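## Task

On the wooden shelf beside arm3, complete a three-piece stack. From the bottom up: the wooden block with a single big hole, then the small red wooden block, then the short square-section timber piece. Each piece lies on one of its long faces, sits about centred on the piece beneath, and nothing hangs past the shelf top's edges. Every other object must finish resting directly on the same furniture top it started on. It fails if any object from a furniture top rests on the floor unheld, or if any object goes inside or under furniture, even while gripped. The stack must stand without the robot's help. At the end, open the gripper and pull the arm away.

## Robot and tools

Robots: three identical i2rt Big YAM arms named arm1, arm2 and arm3. Each has six revolute joints, a two-finger gripper and a wrist camera. With joints 1 and 6 at zero and the hand level and pointing forward, the wrist camera rides on top of the hand and looks toward the fingertips. Reach is roughly 1.0 m from the joint-1 axis. Joints move at different speeds, so the hand can sweep a wide, curved path between postures. Loose objects may occasionally be nudged by an outside disturbance.

Frames: one shared scene frame with its origin on the floor and +z up. The hand point is midway between the fingertips. The hand's z axis runs along the fingers, and its y axis is the opening direction. Robot foot poses are never printed.

Joint targets (all absolute, never offsets; tolerance for counting as reached in brackets):
- joint1_rad -2.879 to 2.879 (±0.045): rotates the whole arm about its base. Positive is counter-clockwise seen from above. Zero points the arm the way its foot faces.
- joint2_rad 0 to 3.141 (±0.14): shoulder. Zero has the upper arm level and pointing backward. Increasing raises it, then swings it forward.
- joint3_rad 0 to 3.019 (±0.09): elbow. Zero folds the forearm back onto the upper arm. Increasing opens it.
- joint4_rad -1.692 to 1.57 (±0.055): hand pitch. Positive tilts the fingers up.
- joint5_rad -1.57 to 1.57 (±0.03): sideways hand swing. Positive is toward the arm's right.
- joint6_rad -2.094 to 2.094 (±0.035): hand roll. Positive is clockwise viewed from behind the hand.
- gripper_m 0 to 0.093 (±0.003): fingertip gap in metres. Each finger pad squeezes with up to about 50 to 62 N, sometimes less.

Tools:
- execute_actions: "actions" is a list that is empty or holds exactly one action object. That object is keyed by robot name ("arm1", "arm2", "arm3"). Each robot entry contains "joints", a map from joint name to its absolute target in radians (gripper_m in metres). Name only the joints you want to change. Any joint or arm left out keeps its previous target and may still be pushing toward it. All motions in one action start together but may end at different times. An unknown key or a value outside its range makes the whole call be rejected, and nothing moves. "cameras" picks which images come back: arm1_cam_wrist, arm2_cam_wrist, arm3_cam_wrist, room_a, room_b or "all". Omitting it, null or ["all"] returns every camera, and [] returns none. An empty actions list only reports state and images. Example: {"arm1": {"joints": {"gripper_m": 0.05}}, "arm2": {"joints": {"joint1_rad": 0.3}}}.
- wait: "seconds", from 0 to 10. No new command is sent, the simulation keeps running, and state and images are returned.
- zoom_image: "camera" plus "region" [x0, y0, x1, y1] in pixels of that camera's most recent full image, with the origin at the top-left. The region can be at most 504 by 504 pixels. All images are 896x504.
- finished_scene: "scene" is the current scene's number. It ends that scene for good and reports success, and the next task arrives in its result.

Cameras: room_a and room_b are fixed in the room, at about (-2.39, 1.48, 2.15) and (0.26, -0.56, 2.26) in metres. The wrist cameras move with their arms, so their poses come from reported joint angles and may be less exact. Calibration may be slightly off by a few degrees or millimetres.

Reading results: each result reports every robot's state, including joint_positions, and a "pictures" line listing the cameras in image order. joint_status tells how each commanded joint finished:
- "off_target": the joint stopped short and may still be pushing.
- "contact_stop": the joint now holds where it stopped.
- "time_out": the joint couldn't finish. It may keep a target no more than 0.375, 0.375, 0.113, 0.225, 0.075 and 0.3 rad (joints 1 to 6) from where it stands, and continue pushing. To relieve it, resend its reported position.
- "not_followed": a self- or arm-collision check blocked that arm's targets. A "joint command not followed" line, often followed by "cause:", explains it. The gripper part still runs, and blocked targets may be retried later.
- "limit_stop_at_motor_heat": the arm shut down from heat. Send the target again once it has cooled.
on_its_own lists joints that act without a command in this call. Its "held at" value is the target being held, not the current position. A target very close to the current angle may produce no motion. A joint carrying a load sinks a little.

Heat: holding loads or pushing warms motors. A MOTOR HOT line appears at 85 °C. At 100 °C an OVER-TEMPERATURE FAULT stops the arm, and it drops whatever it holds. If a call reports a stop, the rest of that reply's motion, wait and finish calls are skipped.

Avoid: arms pressing or hitting one another. The collision check ignores fingers, gripper housings and wrist cameras, and may react too late. Also avoid dropping, slamming or shoving objects, since the arm keeps pushing after contact. Don't let any object reach the floor or slip inside or under furniture. Release the stack and move the arm away before finishing.

Each tool is called after "Call:" by a JSON object that holds its "name" and its "arguments", one argument or row to a line.

## Session

I'll start by looking at the scene.

Call:
{"name": "execute_actions", "arguments": {
  "actions": []
}}

Scene clock: 0.00 s.
arm1.joint_positions: joint1_rad=-0.477 joint2_rad=+0.359 joint3_rad=+1.393 joint4_rad=-1.486 joint5_rad=+0.005 joint6_rad=-0.634 gripper_m=+0.095
arm1.joint_status: not commanded
arm1.hand: x=+0.1260 y=+1.0239 z=+1.3840 quat_wxyz=(-0.364, +0.842, -0.094, -0.388) (m; scene frame)
arm2.joint_positions: joint1_rad=-0.319 joint2_rad=+0.477 joint3_rad=+1.486 joint4_rad=-1.398 joint5_rad=-0.241 joint6_rad=-0.253 gripper_m=+0.094
arm2.joint_status: not commanded
arm2.hand: x=-0.2747 y=+0.1689 z=+1.4609 quat_wxyz=(-0.175, +0.816, -0.140, -0.534) (m; scene frame)
arm3.joint_positions: joint1_rad=+0.409 joint2_rad=+0.625 joint3_rad=+1.685 joint4_rad=-1.562 joint5_rad=-0.099 joint6_rad=-0.083 gripper_m=+0.094
arm3.joint_status: not commanded
arm3.hand: x=+0.0684 y=-0.9463 z=+1.4102 quat_wxyz=(-0.488, +0.286, -0.810, -0.154) (m; scene frame)
pictures: arm1_cam_wrist, arm2_cam_wrist, arm3_cam_wrist, room_a, room_b
Images, in order (width x height): arm1_cam_wrist 896x504, arm2_cam_wrist 896x504, arm3_cam_wrist 896x504, room_a 896x504, room_b 896x504.

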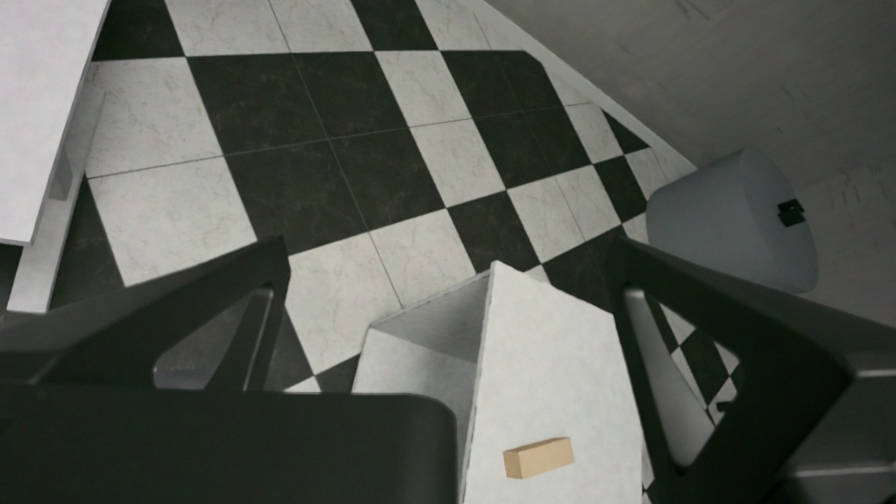

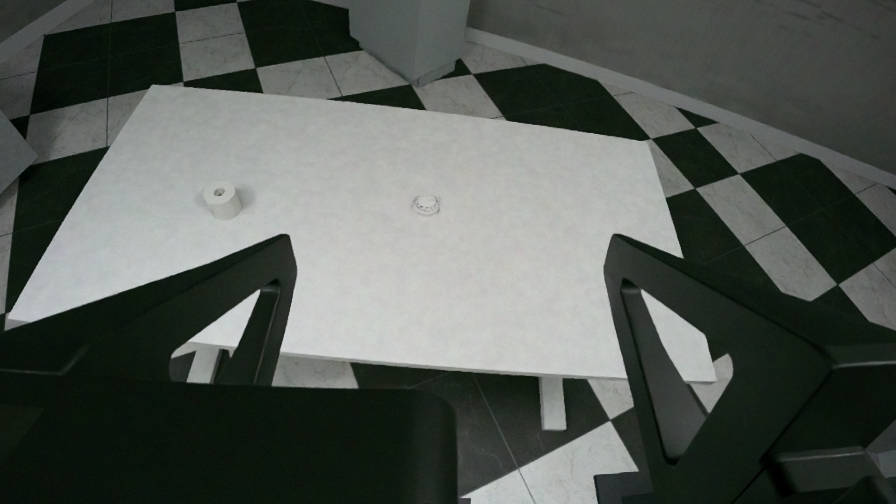

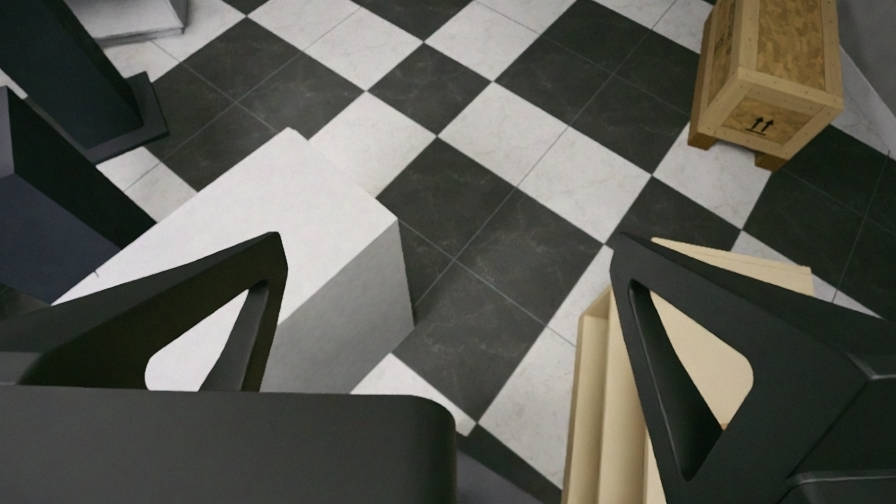

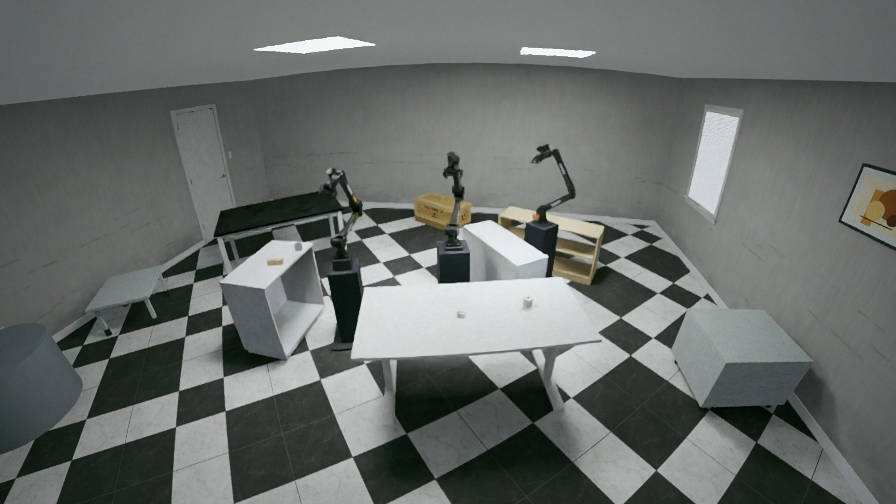

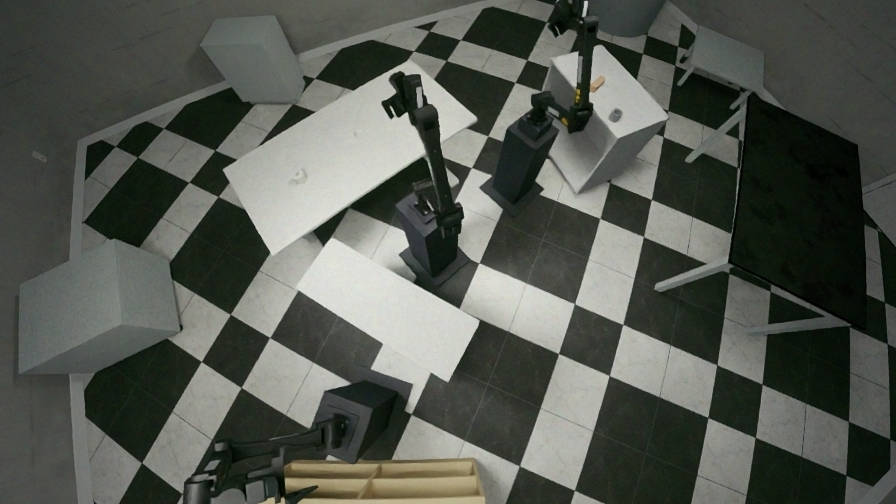

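Call:
{"name": "zoom_image", "arguments": {
  "camera": "room_a",
  "region": [190, 130, 450, 370]
}}

Call:
{"name": "zoom_image", "arguments": {
  "camera": "room_a",
  "region": [400, 130, 660, 340]
}}

Call:
{"name": "zoom_image", "arguments": {
  "camera": "room_b",
  "region": [160, 340, 560, 504]
}}

Call:
{"name": "zoom_image", "arguments": {
  "camera": "room_b",
  "region": [480, 0, 700, 220]
}}

Region (190, 130, 450, 370) of room_a's 896x504 image, scaled by 1.938, with more detail than that image has; it fills the top 465 rows of this view, and the rest is white.

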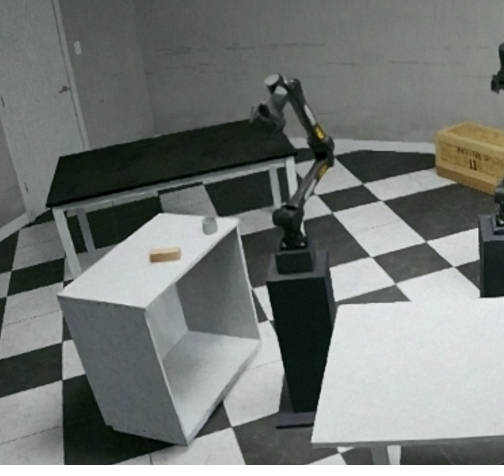

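Region (400, 130, 660, 340) of room_a's 896x504 image, scaled by 1.938, with more detail than that image has; it fills the top 407 rows of this view, and the rest is white.

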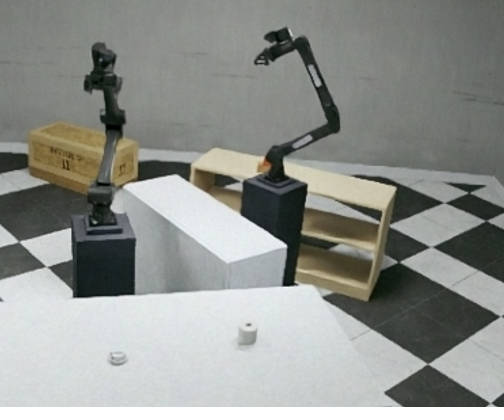

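Region (160, 340, 560, 504) of room_b's 896x504 image, scaled by 1.260, with more detail than that image has; it fills the top 207 rows of this view, and the rest is white.

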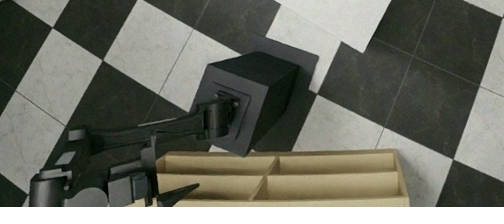

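Region (480, 0, 700, 220) of room_b's 896x504 image, scaled by 2.291, with more detail than that image has.

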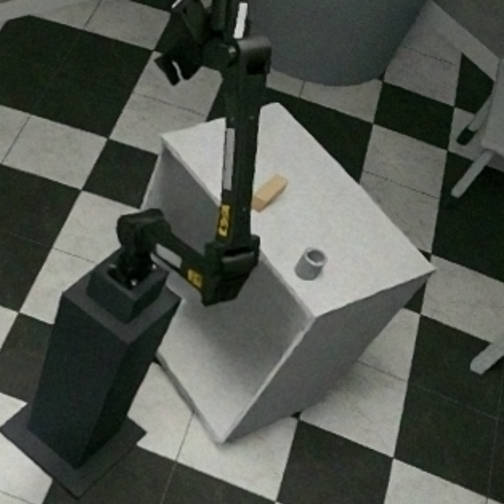

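Call:
{"name": "zoom_image", "arguments": {
  "camera": "room_a",
  "region": [490, 180, 610, 290]
}}

Call:
{"name": "zoom_image", "arguments": {
  "camera": "arm3_cam_wrist",
  "region": [560, 220, 896, 504]
}}

Call:
{"name": "zoom_image", "arguments": {
  "camera": "arm2_cam_wrist",
  "region": [160, 140, 480, 260]
}}

Call:
{"name": "zoom_image", "arguments": {
  "camera": "arm1_cam_wrist",
  "region": [340, 240, 700, 504]
}}

Region (490, 180, 610, 290) of room_a's 896x504 image, scaled by 4.200, with more detail than that image has; it fills the top 462 rows of this view, and the rest is white.

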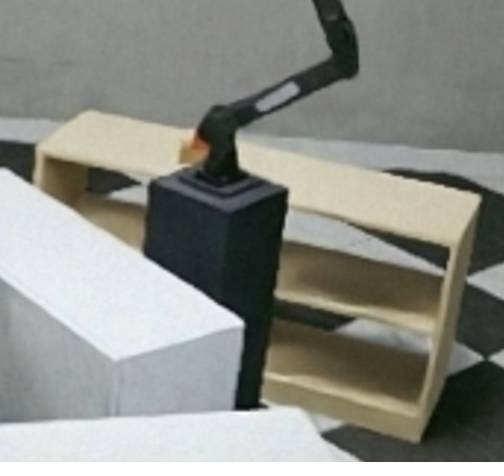

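Region (560, 220, 896, 504) of arm3_cam_wrist's 896x504 image, scaled by 1.500, with more detail than that image has; it fills the top 426 rows of this view, and the rest is white.

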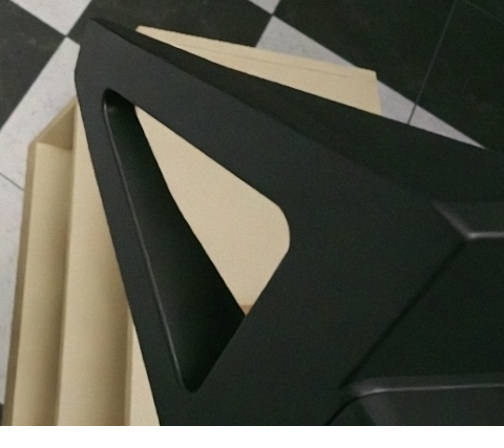

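Region (160, 140, 480, 260) of arm2_cam_wrist's 896x504 image, scaled by 1.575, with more detail than that image has; it fills the top 189 rows of this view, and the rest is white.

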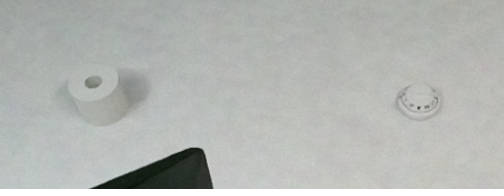

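Region (340, 240, 700, 504) of arm1_cam_wrist's 896x504 image, scaled by 1.400, with more detail than that image has; it fills the top 370 rows of this view, and the rest is white.

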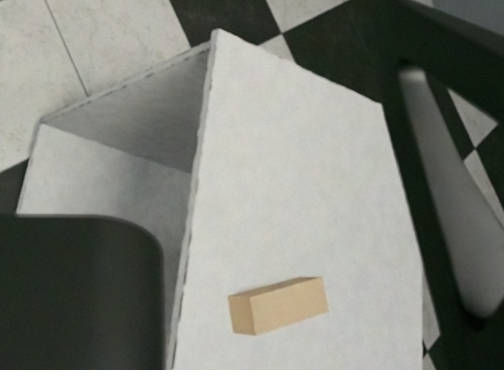

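Call:
{"name": "execute_actions", "arguments": {
  "actions": [
    {"arm1": {"joints": {"joint1_rad": -1.6, "joint2_rad": 1.2}}, "arm2": {"joints": {"joint3_rad": 1.0}}, "arm3": {"joints": {"joint1_rad": -1.05, "joint2_rad": 1.3}}}
  ],
  "cameras": ["arm1_cam_wrist", "arm3_cam_wrist", "room_a", "room_b"]
}}

Scene clock: 121.73 s.
arm1.joint_positions: joint1_rad=-1.601 joint2_rad=+1.218 joint3_rad=+1.393 joint4_rad=-1.486 joint5_rad=+0.004 joint6_rad=-0.634 gripper_m=+0.095
arm1.joint_status: all done
arm1.hand: x=+0.3540 y=+1.3038 z=+1.1768 quat_wxyz=(-0.129, +0.775, -0.618, -0.033) (m; scene frame)
arm2.joint_positions: joint1_rad=-0.319 joint2_rad=+0.485 joint3_rad=+1.000 joint4_rad=-1.397 joint5_rad=-0.241 joint6_rad=-0.253 gripper_m=+0.094
arm2.joint_status: all done
arm2.hand: x=-0.3199 y=+0.2084 z=+1.2333 quat_wxyz=(-0.058, +0.916, -0.192, -0.349) (m; scene frame)
arm3.joint_positions: joint1_rad=-1.047 joint2_rad=+1.297 joint3_rad=+1.674 joint4_rad=-1.560 joint5_rad=-0.098 joint6_rad=-0.083 gripper_m=+0.094
arm3.joint_status: all done
arm3.hand: x=+0.2189 y=-1.3748 z=+1.2164 quat_wxyz=(-0.194, -0.390, -0.899, +0.050) (m; scene frame)
pictures: arm1_cam_wrist, arm3_cam_wrist, room_a, room_b
camera_calibration (this result's frames):
arm1_cam_wrist: T_world_to_cam=[[0.960945, 0.224171, 0.16227, -0.825818], [0.148164, -0.912001, 0.382493, 0.698369], [0.233734, -0.343512, -0.909598, 1.5552], [0, 0, 0, 1]] pos_world=[0.326591, 1.35627, 1.28149]
arm3_cam_wrist: T_world_to_cam=[[-0.710523, -0.700309, -0.0687383, -0.725644], [-0.693886, 0.681053, 0.233858, 0.806239], [-0.116958, 0.213858, -0.969838, 1.62796], [0, 0, 0, 1]] pos_world=[0.234254, -1.40542, 1.34043]
Images, in order (width x height): arm1_cam_wrist 896x504, arm3_cam_wrist 896x504, room_a 896x504, room_b 896x504.

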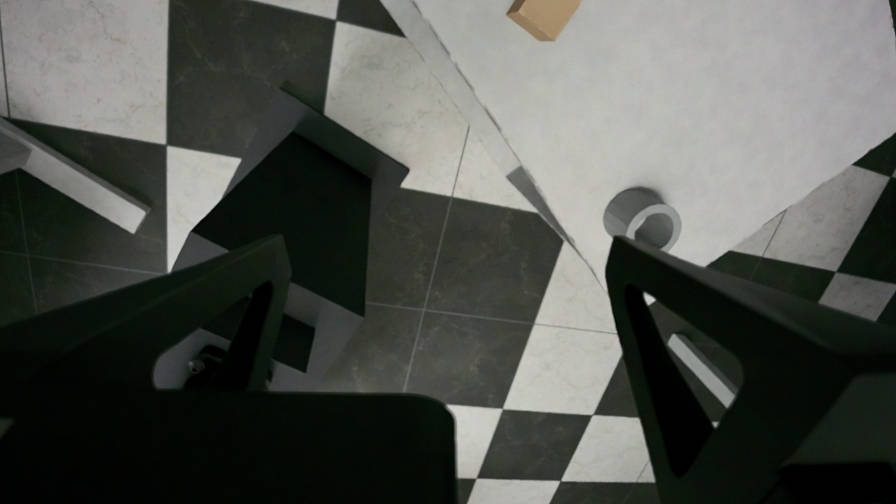

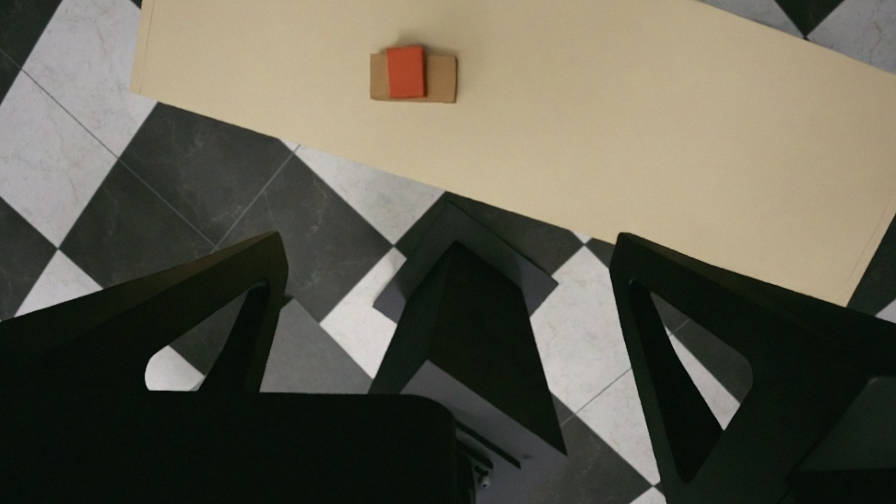

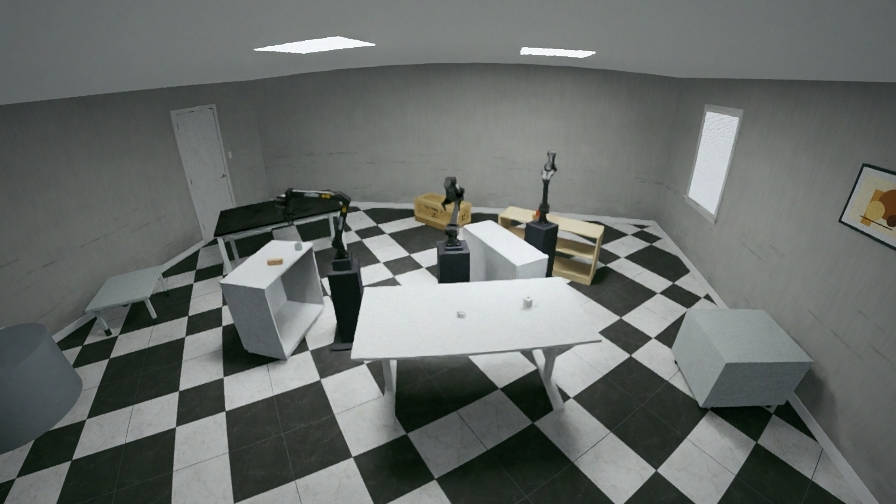

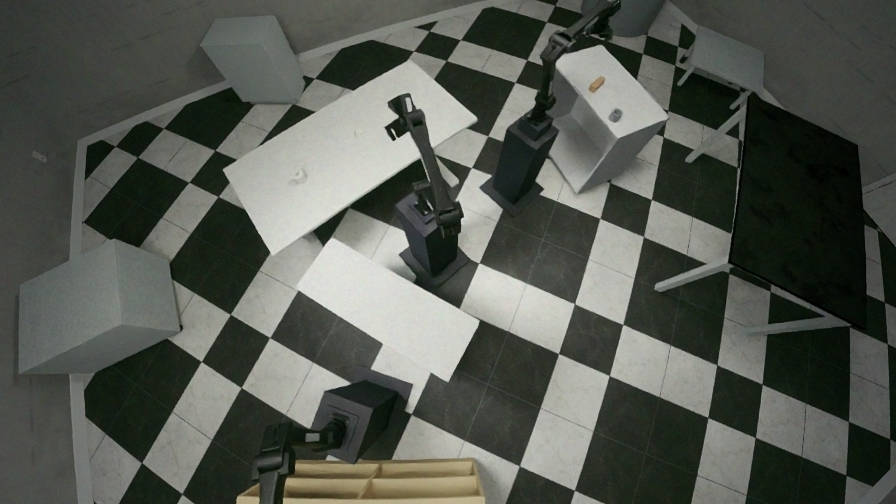

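Call:
{"name": "zoom_image", "arguments": {
  "camera": "arm3_cam_wrist",
  "region": [330, 10, 500, 140]
}}

Call:
{"name": "zoom_image", "arguments": {
  "camera": "arm1_cam_wrist",
  "region": [460, 0, 720, 280]
}}

Region (330, 10, 500, 140) of arm3_cam_wrist's 896x504 image, scaled by 2.965, with more detail than that image has; it fills the top 385 rows of this view, and the rest is white.

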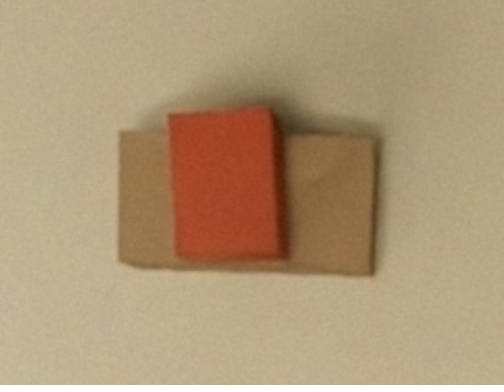

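Region (460, 0, 720, 280) of arm1_cam_wrist's 896x504 image, scaled by 1.800, with more detail than that image has; it fills the left 468 columns of this view, and the rest is white.

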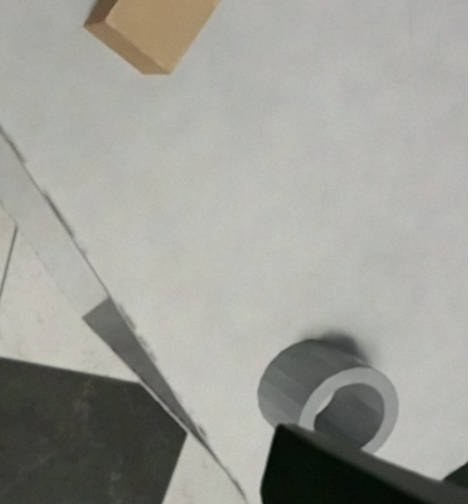

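Call:
{"name": "execute_actions", "arguments": {
  "actions": [
    {"arm1": {"joints": {"joint1_rad": -1.65, "joint4_rad": -0.85}}, "arm2": {"joints": {"joint1_rad": 1.85, "joint5_rad": 0.0, "joint6_rad": 0.0}}, "arm3": {"joints": {"joint1_rad": -0.78, "joint3_rad": 1.95, "joint5_rad": 0.0, "joint6_rad": 0.0}}}
  ],
  "cameras": ["arm1_cam_wrist", "arm2_cam_wrist", "arm3_cam_wrist"]
}}

Scene clock: 243.80 s.
arm1.joint_positions: joint1_rad=-1.646 joint2_rad=+1.218 joint3_rad=+1.393 joint4_rad=-0.879 joint5_rad=+0.004 joint6_rad=-0.634 gripper_m=+0.095
arm1.joint_status: all done
arm1.hand: x=+0.4244 y=+1.4076 z=+1.2562 quat_wxyz=(-0.412, +0.695, -0.581, -0.100) (m; scene frame)
arm2.joint_positions: joint1_rad=+1.843 joint2_rad=+0.485 joint3_rad=+1.000 joint4_rad=-1.397 joint5_rad=+0.000 joint6_rad=-0.013 gripper_m=+0.094
arm2.joint_status: all done
arm2.hand: x=-0.1759 y=-0.1052 z=+1.2318 quat_wxyz=(+0.220, +0.711, +0.615, -0.262) (m; scene frame)
arm3.joint_positions: joint1_rad=-0.770 joint2_rad=+1.297 joint3_rad=+1.905 joint4_rad=-1.560 joint5_rad=-0.003 joint6_rad=-0.012 gripper_m=+0.094
arm3.joint_status: all done
arm3.hand: x=+0.2961 y=-1.3049 z=+1.3203 quat_wxyz=(-0.291, -0.296, -0.905, +0.096) (m; scene frame)
pictures: arm1_cam_wrist, arm2_cam_wrist, arm3_cam_wrist
camera_calibration (this result's frames):
arm1_cam_wrist: T_world_to_cam=[[0.883408, 0.00289681, 0.468595, -0.970068], [0.0721222, -0.988907, -0.129853, 1.53631], [0.463021, 0.14851, -0.873817, 0.811741], [0, 0, 0, 1]] pos_world=[0.370311, 1.40153, 1.36338]
arm2_cam_wrist: T_world_to_cam=[[-0.98689, 0.161327, -0.00469215, -0.149343], [0.16123, 0.984154, -0.0737989, 0.225819], [-0.00728795, -0.0735879, -0.997262, 1.34529], [0, 0, 0, 1]] pos_world=[-0.17399, -0.0991509, 1.35757]
arm3_cam_wrist: T_world_to_cam=[[-0.579546, -0.814939, -0.00127323, -0.892147], [-0.814864, 0.57947, 0.0145366, 0.980751], [-0.0111086, 0.00946213, -0.999894, 1.46448], [0, 0, 0, 1]] pos_world=[0.298407, -1.30922, 1.44893]
Images, in order (width x height): arm1_cam_wrist 896x504, arm2_cam_wrist 896x504, arm3_cam_wrist 896x504.

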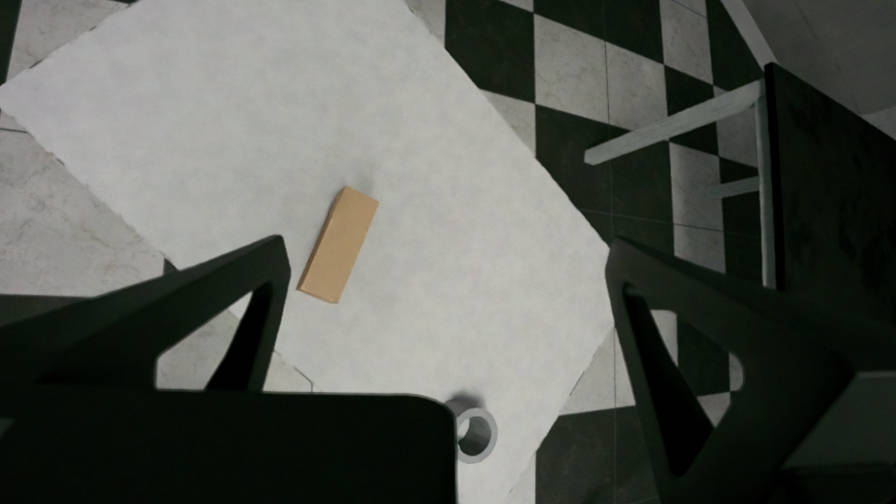

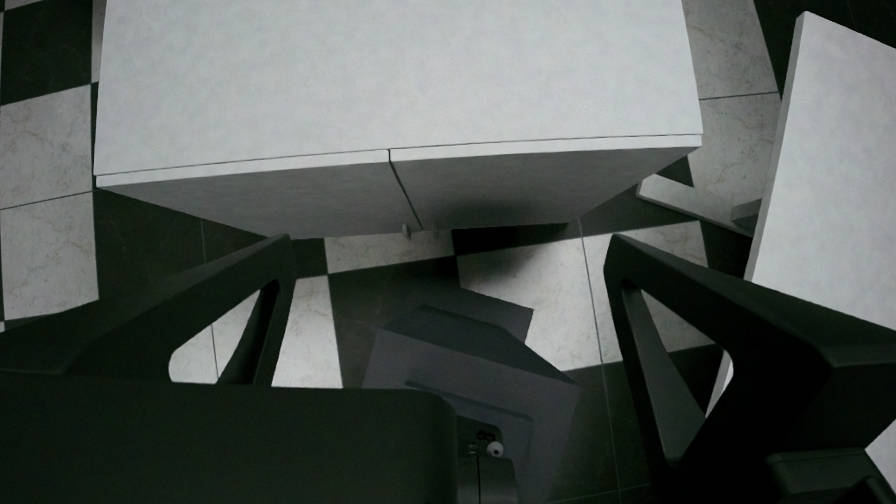

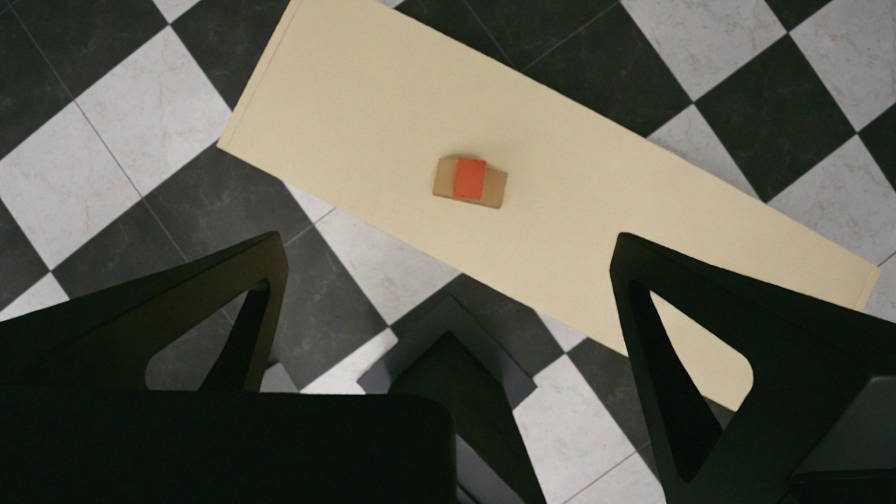

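Call:
{"name": "zoom_image", "arguments": {
  "camera": "arm3_cam_wrist",
  "region": [410, 130, 530, 230]
}}

Call:
{"name": "zoom_image", "arguments": {
  "camera": "arm1_cam_wrist",
  "region": [270, 170, 410, 320]
}}

Region (410, 130, 530, 230) of arm3_cam_wrist's 896x504 image, scaled by 4.200, with more detail than that image has.

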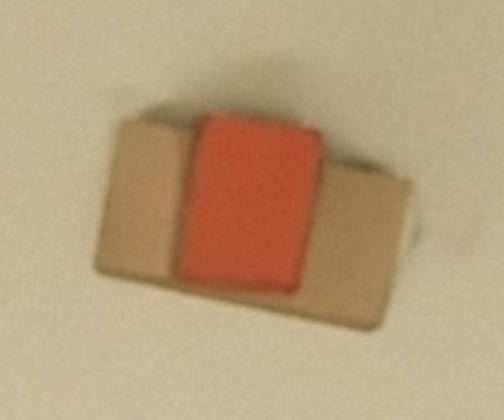

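Region (270, 170, 410, 320) of arm1_cam_wrist's 896x504 image, scaled by 3.360, with more detail than that image has; it fills the left 470 columns of this view, and the rest is white.

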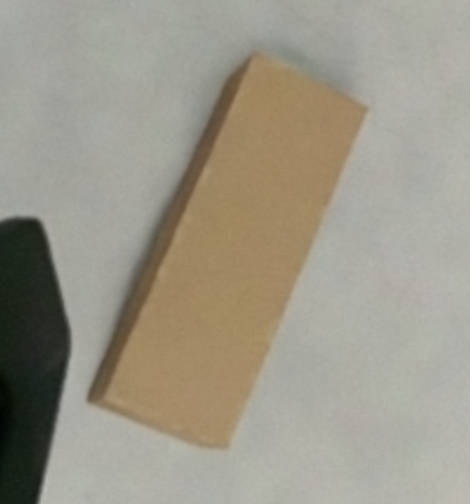

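Call:
{"name": "execute_actions", "arguments": {
  "actions": [
    {"arm1": {"joints": {"joint1_rad": -1.712, "joint2_rad": 1.75, "joint3_rad": 1.87, "joint4_rad": -1.325, "joint5_rad": 0.0, "joint6_rad": -0.16}}, "arm2": {"joints": {"joint2_rad": 1.43, "joint3_rad": 1.31, "joint4_rad": -1.03}}, "arm3": {"joints": {"joint1_rad": -0.82, "joint2_rad": 1.84, "joint3_rad": 1.665, "joint4_rad": -1.37}}}
  ],
  "cameras": ["arm1_cam_wrist", "arm2_cam_wrist", "arm3_cam_wrist"]
}}

Scene clock: 365.47 s.
arm1.joint_positions: joint1_rad=-1.712 joint2_rad=+1.776 joint3_rad=+1.812 joint4_rad=-1.309 joint5_rad=+0.003 joint6_rad=-0.176 gripper_m=+0.095
arm1.joint_status: all done
arm1.hand: x=+0.5052 y=+1.4801 z=+1.1056 quat_wxyz=(-0.137, +0.568, -0.809, -0.063) (m; scene frame)
arm2.joint_positions: joint1_rad=+1.843 joint2_rad=+1.444 joint3_rad=+1.298 joint4_rad=-1.039 joint5_rad=+0.000 joint6_rad=-0.013 gripper_m=+0.094
arm2.joint_status: all done
arm2.hand: x=-0.2242 y=-0.4072 z=+1.1005 quat_wxyz=(+0.126, +0.742, +0.642, -0.150) (m; scene frame)
arm3.joint_positions: joint1_rad=-0.814 joint2_rad=+1.841 joint3_rad=+1.622 joint4_rad=-1.378 joint5_rad=-0.002 joint6_rad=-0.011 gripper_m=+0.094
arm3.joint_status: all done
arm3.hand: x=+0.3738 y=-1.3930 z=+0.9384 quat_wxyz=(+0.009, -0.332, -0.943, -0.006) (m; scene frame)
pictures: arm1_cam_wrist, arm2_cam_wrist, arm3_cam_wrist
camera_calibration (this result's frames):
arm1_cam_wrist: T_world_to_cam=[[0.943861, -0.325107, 0.0585865, -0.0628518], [-0.326976, -0.894168, 0.305859, 1.16235], [-0.0470508, -0.307845, -0.950273, 1.6497], [0, 0, 0, 1]] pos_world=[0.517003, 1.52675, 1.21584]
arm2_cam_wrist: T_world_to_cam=[[-0.986636, 0.162908, -0.00316994, -0.149826], [0.157945, 0.960996, 0.227025, 0.179895], [0.0400305, 0.22349, -0.973884, 1.29765], [0, 0, 0, 1]] pos_world=[-0.228183, -0.438483, 1.22245]
arm3_cam_wrist: T_world_to_cam=[[-0.618955, -0.785253, -0.0165059, -0.849054], [-0.627265, 0.481559, 0.612078, 0.33341], [-0.472688, 0.389202, -0.790625, 1.58944], [0, 0, 0, 1]] pos_world=[0.434919, -1.44589, 1.03856]
Images, in order (width x height): arm1_cam_wrist 896x504, arm2_cam_wrist 896x504, arm3_cam_wrist 896x504.

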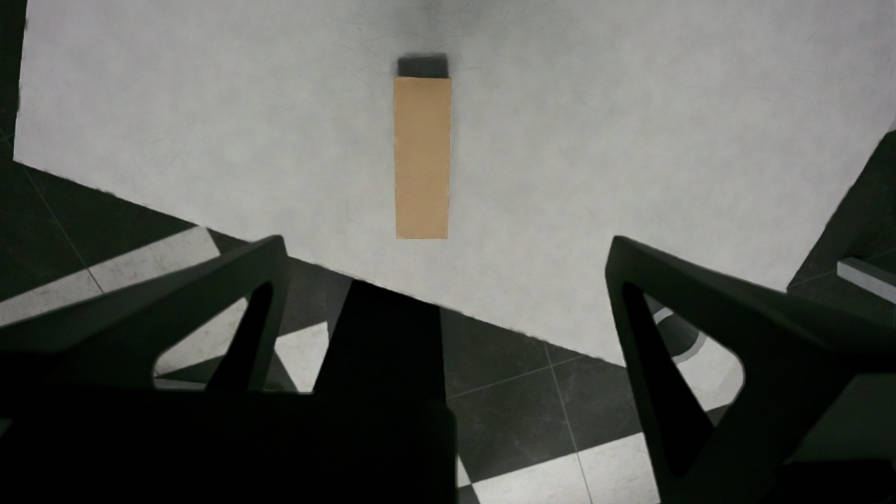

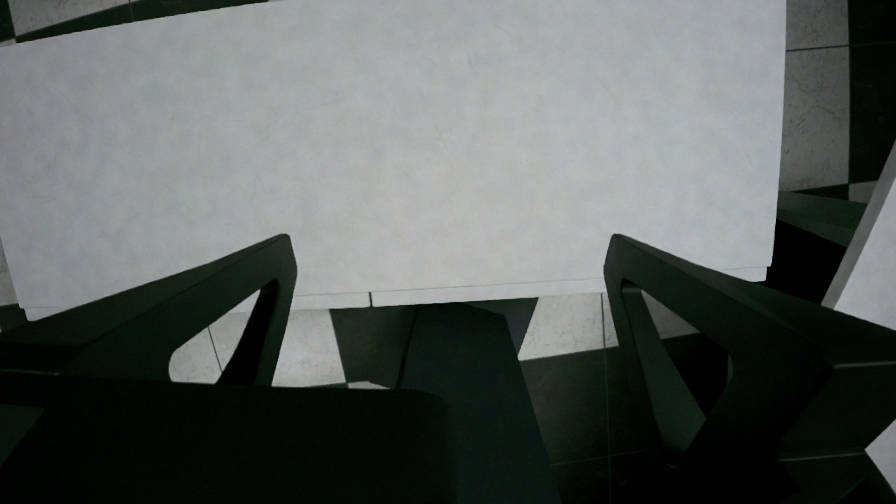

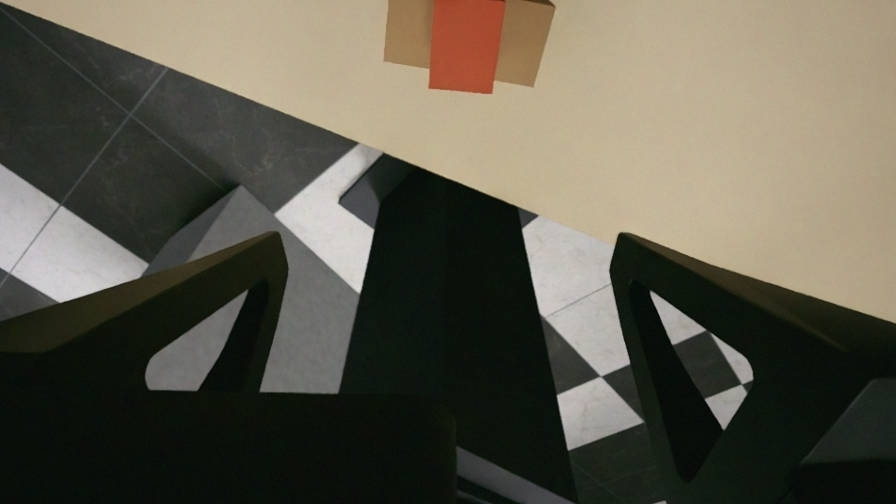

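Call:
{"name": "zoom_image", "arguments": {
  "camera": "arm1_cam_wrist",
  "region": [350, 40, 500, 260]
}}

Call:
{"name": "zoom_image", "arguments": {
  "camera": "arm3_cam_wrist",
  "region": [370, 0, 570, 110]
}}

Region (350, 40, 500, 260) of arm1_cam_wrist's 896x504 image, scaled by 2.291, with more detail than that image has; it fills the left 344 columns of this view, and the rest is white.

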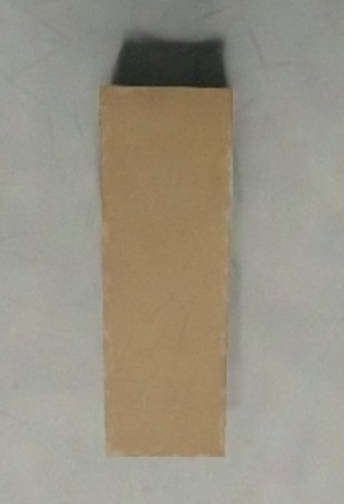

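Region (370, 0, 570, 110) of arm3_cam_wrist's 896x504 image, scaled by 2.520, with more detail than that image has; it fills the top 277 rows of this view, and the rest is white.

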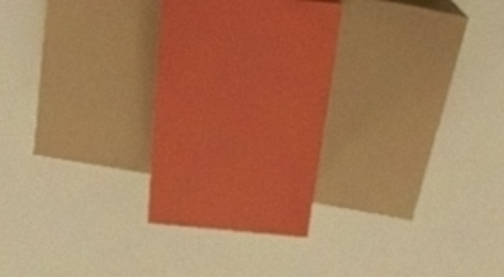

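Call:
{"name": "execute_actions", "arguments": {
  "actions": [
    {"arm1": {"joints": {"joint1_rad": -1.705, "joint2_rad": 2.055, "joint3_rad": 1.745, "joint4_rad": -1.165}}}
  ],
  "cameras": ["arm1_cam_wrist", "room_a"]
}}

Scene clock: 486.80 s.
arm1.joint_positions: joint1_rad=-1.712 joint2_rad=+2.082 joint3_rad=+1.719 joint4_rad=-1.180 joint5_rad=+0.003 joint6_rad=-0.175 gripper_m=+0.095
arm1.joint_status: all done
arm1.hand: x=+0.5112 y=+1.4910 z=+0.8860 quat_wxyz=(-0.016, +0.575, -0.818, -0.007) (m; scene frame)
arm2.joint_positions: joint1_rad=+1.843 joint2_rad=+1.444 joint3_rad=+1.298 joint4_rad=-1.039 joint5_rad=+0.000 joint6_rad=-0.013 gripper_m=+0.094
arm2.joint_status: not commanded
arm2.hand: x=-0.2242 y=-0.4072 z=+1.1005 quat_wxyz=(+0.126, +0.742, +0.642, -0.150) (m; scene frame)
arm3.joint_positions: joint1_rad=-0.814 joint2_rad=+1.841 joint3_rad=+1.622 joint4_rad=-1.378 joint5_rad=-0.002 joint6_rad=-0.011 gripper_m=+0.094
arm3.joint_status: not commanded
arm3.hand: x=+0.3738 y=-1.3930 z=+0.9384 quat_wxyz=(+0.009, -0.332, -0.943, -0.006) (m; scene frame)
pictures: arm1_cam_wrist, room_a
camera_calibration (this result's frames):
arm1_cam_wrist: T_world_to_cam=[[0.948202, -0.317601, 0.00660629, -0.019488], [-0.269869, -0.794379, 0.54418, 0.85205], [-0.167584, -0.517776, -0.838942, 1.72063], [0, 0, 0, 1]] pos_world=[0.536771, 1.56156, 0.979969]
Images, in order (width x height): arm1_cam_wrist 896x504, room_a 896x504.

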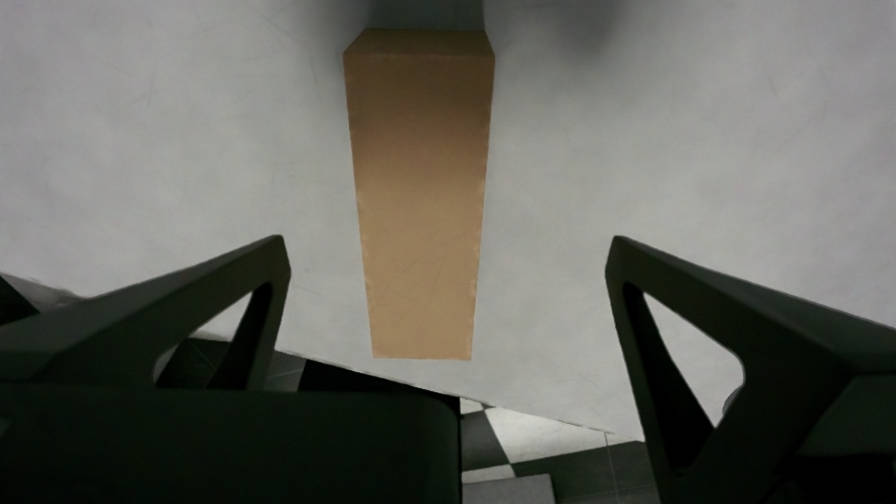

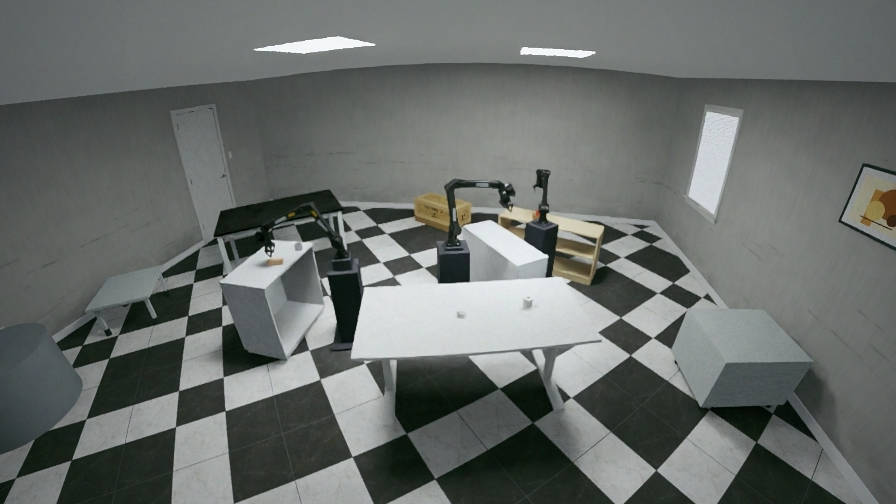

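Call:
{"name": "zoom_image", "arguments": {
  "camera": "arm1_cam_wrist",
  "region": [280, 10, 620, 380]
}}

Region (280, 10, 620, 380) of arm1_cam_wrist's 896x504 image, scaled by 1.362, with more detail than that image has; it fills the left 463 columns of this view, and the rest is white.

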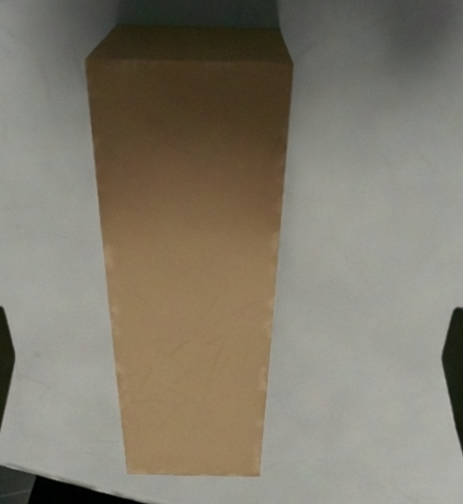

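Call:
{"name": "execute_actions", "arguments": {
  "actions": [
    {"arm1": {"joints": {"joint1_rad": -1.69, "joint2_rad": 2.117, "joint3_rad": 1.638, "joint4_rad": -1.024}}}
  ],
  "cameras": ["arm1_cam_wrist", "room_b"]
}}

Scene clock: 564.20 s.
arm1.joint_positions: joint1_rad=-1.697 joint2_rad=+2.101 joint3_rad=+1.637 joint4_rad=-1.043 joint5_rad=+0.003 joint6_rad=-0.175 gripper_m=+0.095
arm1.joint_status: all done
arm1.hand: x=+0.5026 y=+1.4948 z=+0.8461 quat_wxyz=(-0.032, +0.581, -0.813, -0.014) (m; scene frame)
arm2.joint_positions: joint1_rad=+1.843 joint2_rad=+1.444 joint3_rad=+1.298 joint4_rad=-1.039 joint5_rad=+0.000 joint6_rad=-0.013 gripper_m=+0.094
arm2.joint_status: not commanded
arm2.hand: x=-0.2242 y=-0.4072 z=+1.1005 quat_wxyz=(+0.126, +0.742, +0.642, -0.150) (m; scene frame)
arm3.joint_positions: joint1_rad=-0.814 joint2_rad=+1.841 joint3_rad=+1.622 joint4_rad=-1.378 joint5_rad=-0.002 joint6_rad=-0.011 gripper_m=+0.094
arm3.joint_status: not commanded
arm3.hand: x=+0.3738 y=-1.3930 z=+0.9384 quat_wxyz=(+0.009, -0.332, -0.943, -0.006) (m; scene frame)
pictures: arm1_cam_wrist, room_b
camera_calibration (this result's frames):
arm1_cam_wrist: T_world_to_cam=[[0.95264, -0.303796, 0.0135867, -0.038588], [-0.2671, -0.814539, 0.514961, 0.927902], [-0.145376, -0.494202, -0.857106, 1.65664], [0, 0, 0, 1]] pos_world=[0.525438, 1.5628, 0.942607]
Images, in order (width x height): arm1_cam_wrist 896x504, room_b 896x504.

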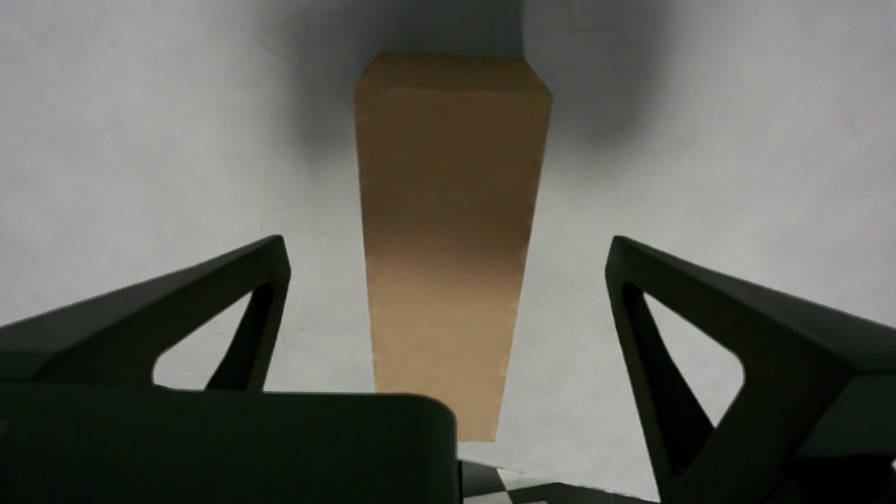

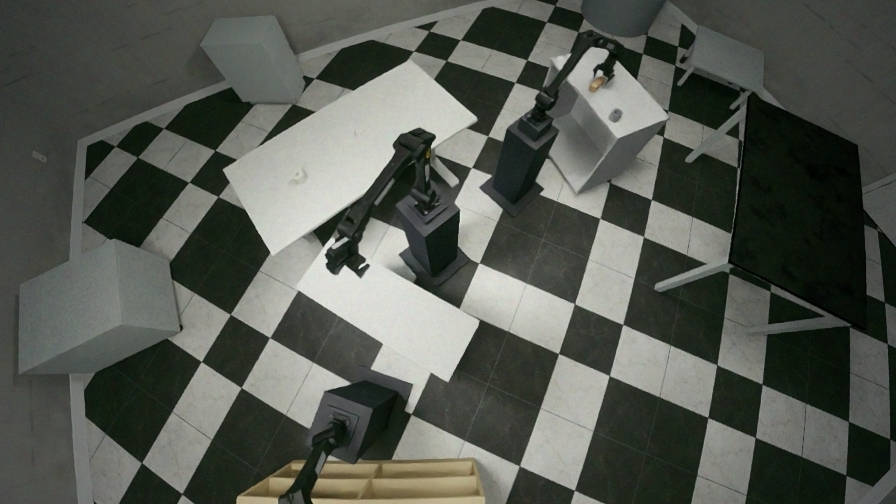

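Call:
{"name": "execute_actions", "arguments": {
  "actions": [
    {"arm1": {"joints": {"joint2_rad": 2.158, "joint3_rad": 1.606, "joint6_rad": -0.125}}}
  ],
  "cameras": ["arm1_cam_wrist"]
}}

Scene clock: 587.07 s.
arm1.joint_positions: joint1_rad=-1.697 joint2_rad=+2.142 joint3_rad=+1.605 joint4_rad=-1.041 joint5_rad=+0.003 joint6_rad=-0.141 gripper_m=+0.095
arm1.joint_status: all done
arm1.hand: x=+0.4936 y=+1.4787 z=+0.8109 quat_wxyz=(+0.000, +0.567, -0.824, +0.001) (m; scene frame)
arm2.joint_positions: joint1_rad=+1.843 joint2_rad=+1.444 joint3_rad=+1.298 joint4_rad=-1.039 joint5_rad=+0.000 joint6_rad=-0.013 gripper_m=+0.094
arm2.joint_status: not commanded
arm2.hand: x=-0.2242 y=-0.4072 z=+1.1005 quat_wxyz=(+0.126, +0.742, +0.642, -0.150) (m; scene frame)
arm3.joint_positions: joint1_rad=-0.814 joint2_rad=+1.841 joint3_rad=+1.622 joint4_rad=-1.378 joint5_rad=-0.002 joint6_rad=-0.011 gripper_m=+0.094
arm3.joint_status: not commanded
arm3.hand: x=+0.3738 y=-1.3930 z=+0.9384 quat_wxyz=(+0.009, -0.332, -0.943, -0.006) (m; scene frame)
pictures: arm1_cam_wrist
camera_calibration (this result's frames):
arm1_cam_wrist: T_world_to_cam=[[0.94191, -0.335864, -0.00010025, 0.0293377], [-0.27535, -0.772373, 0.572383, 0.825686], [-0.19232, -0.539106, -0.819986, 1.67667], [0, 0, 0, 1]] pos_world=[0.522178, 1.5515, 0.902243]
Images, in order (width x height): arm1_cam_wrist 896x504.

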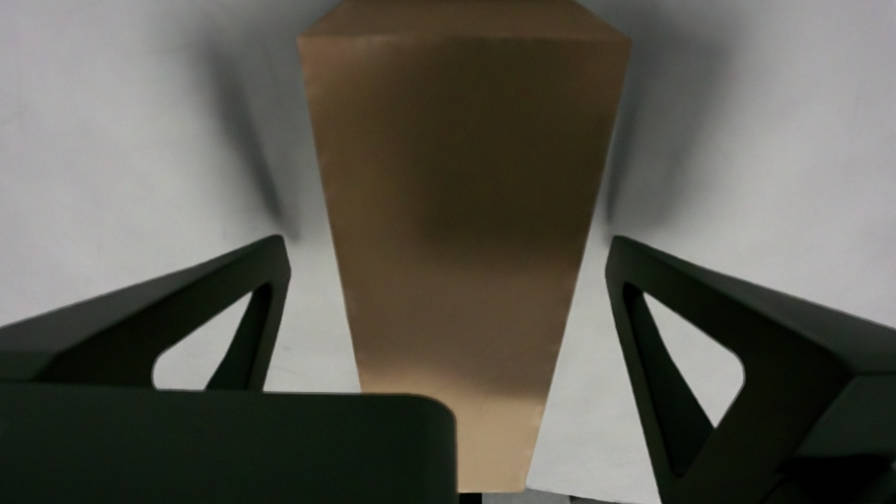

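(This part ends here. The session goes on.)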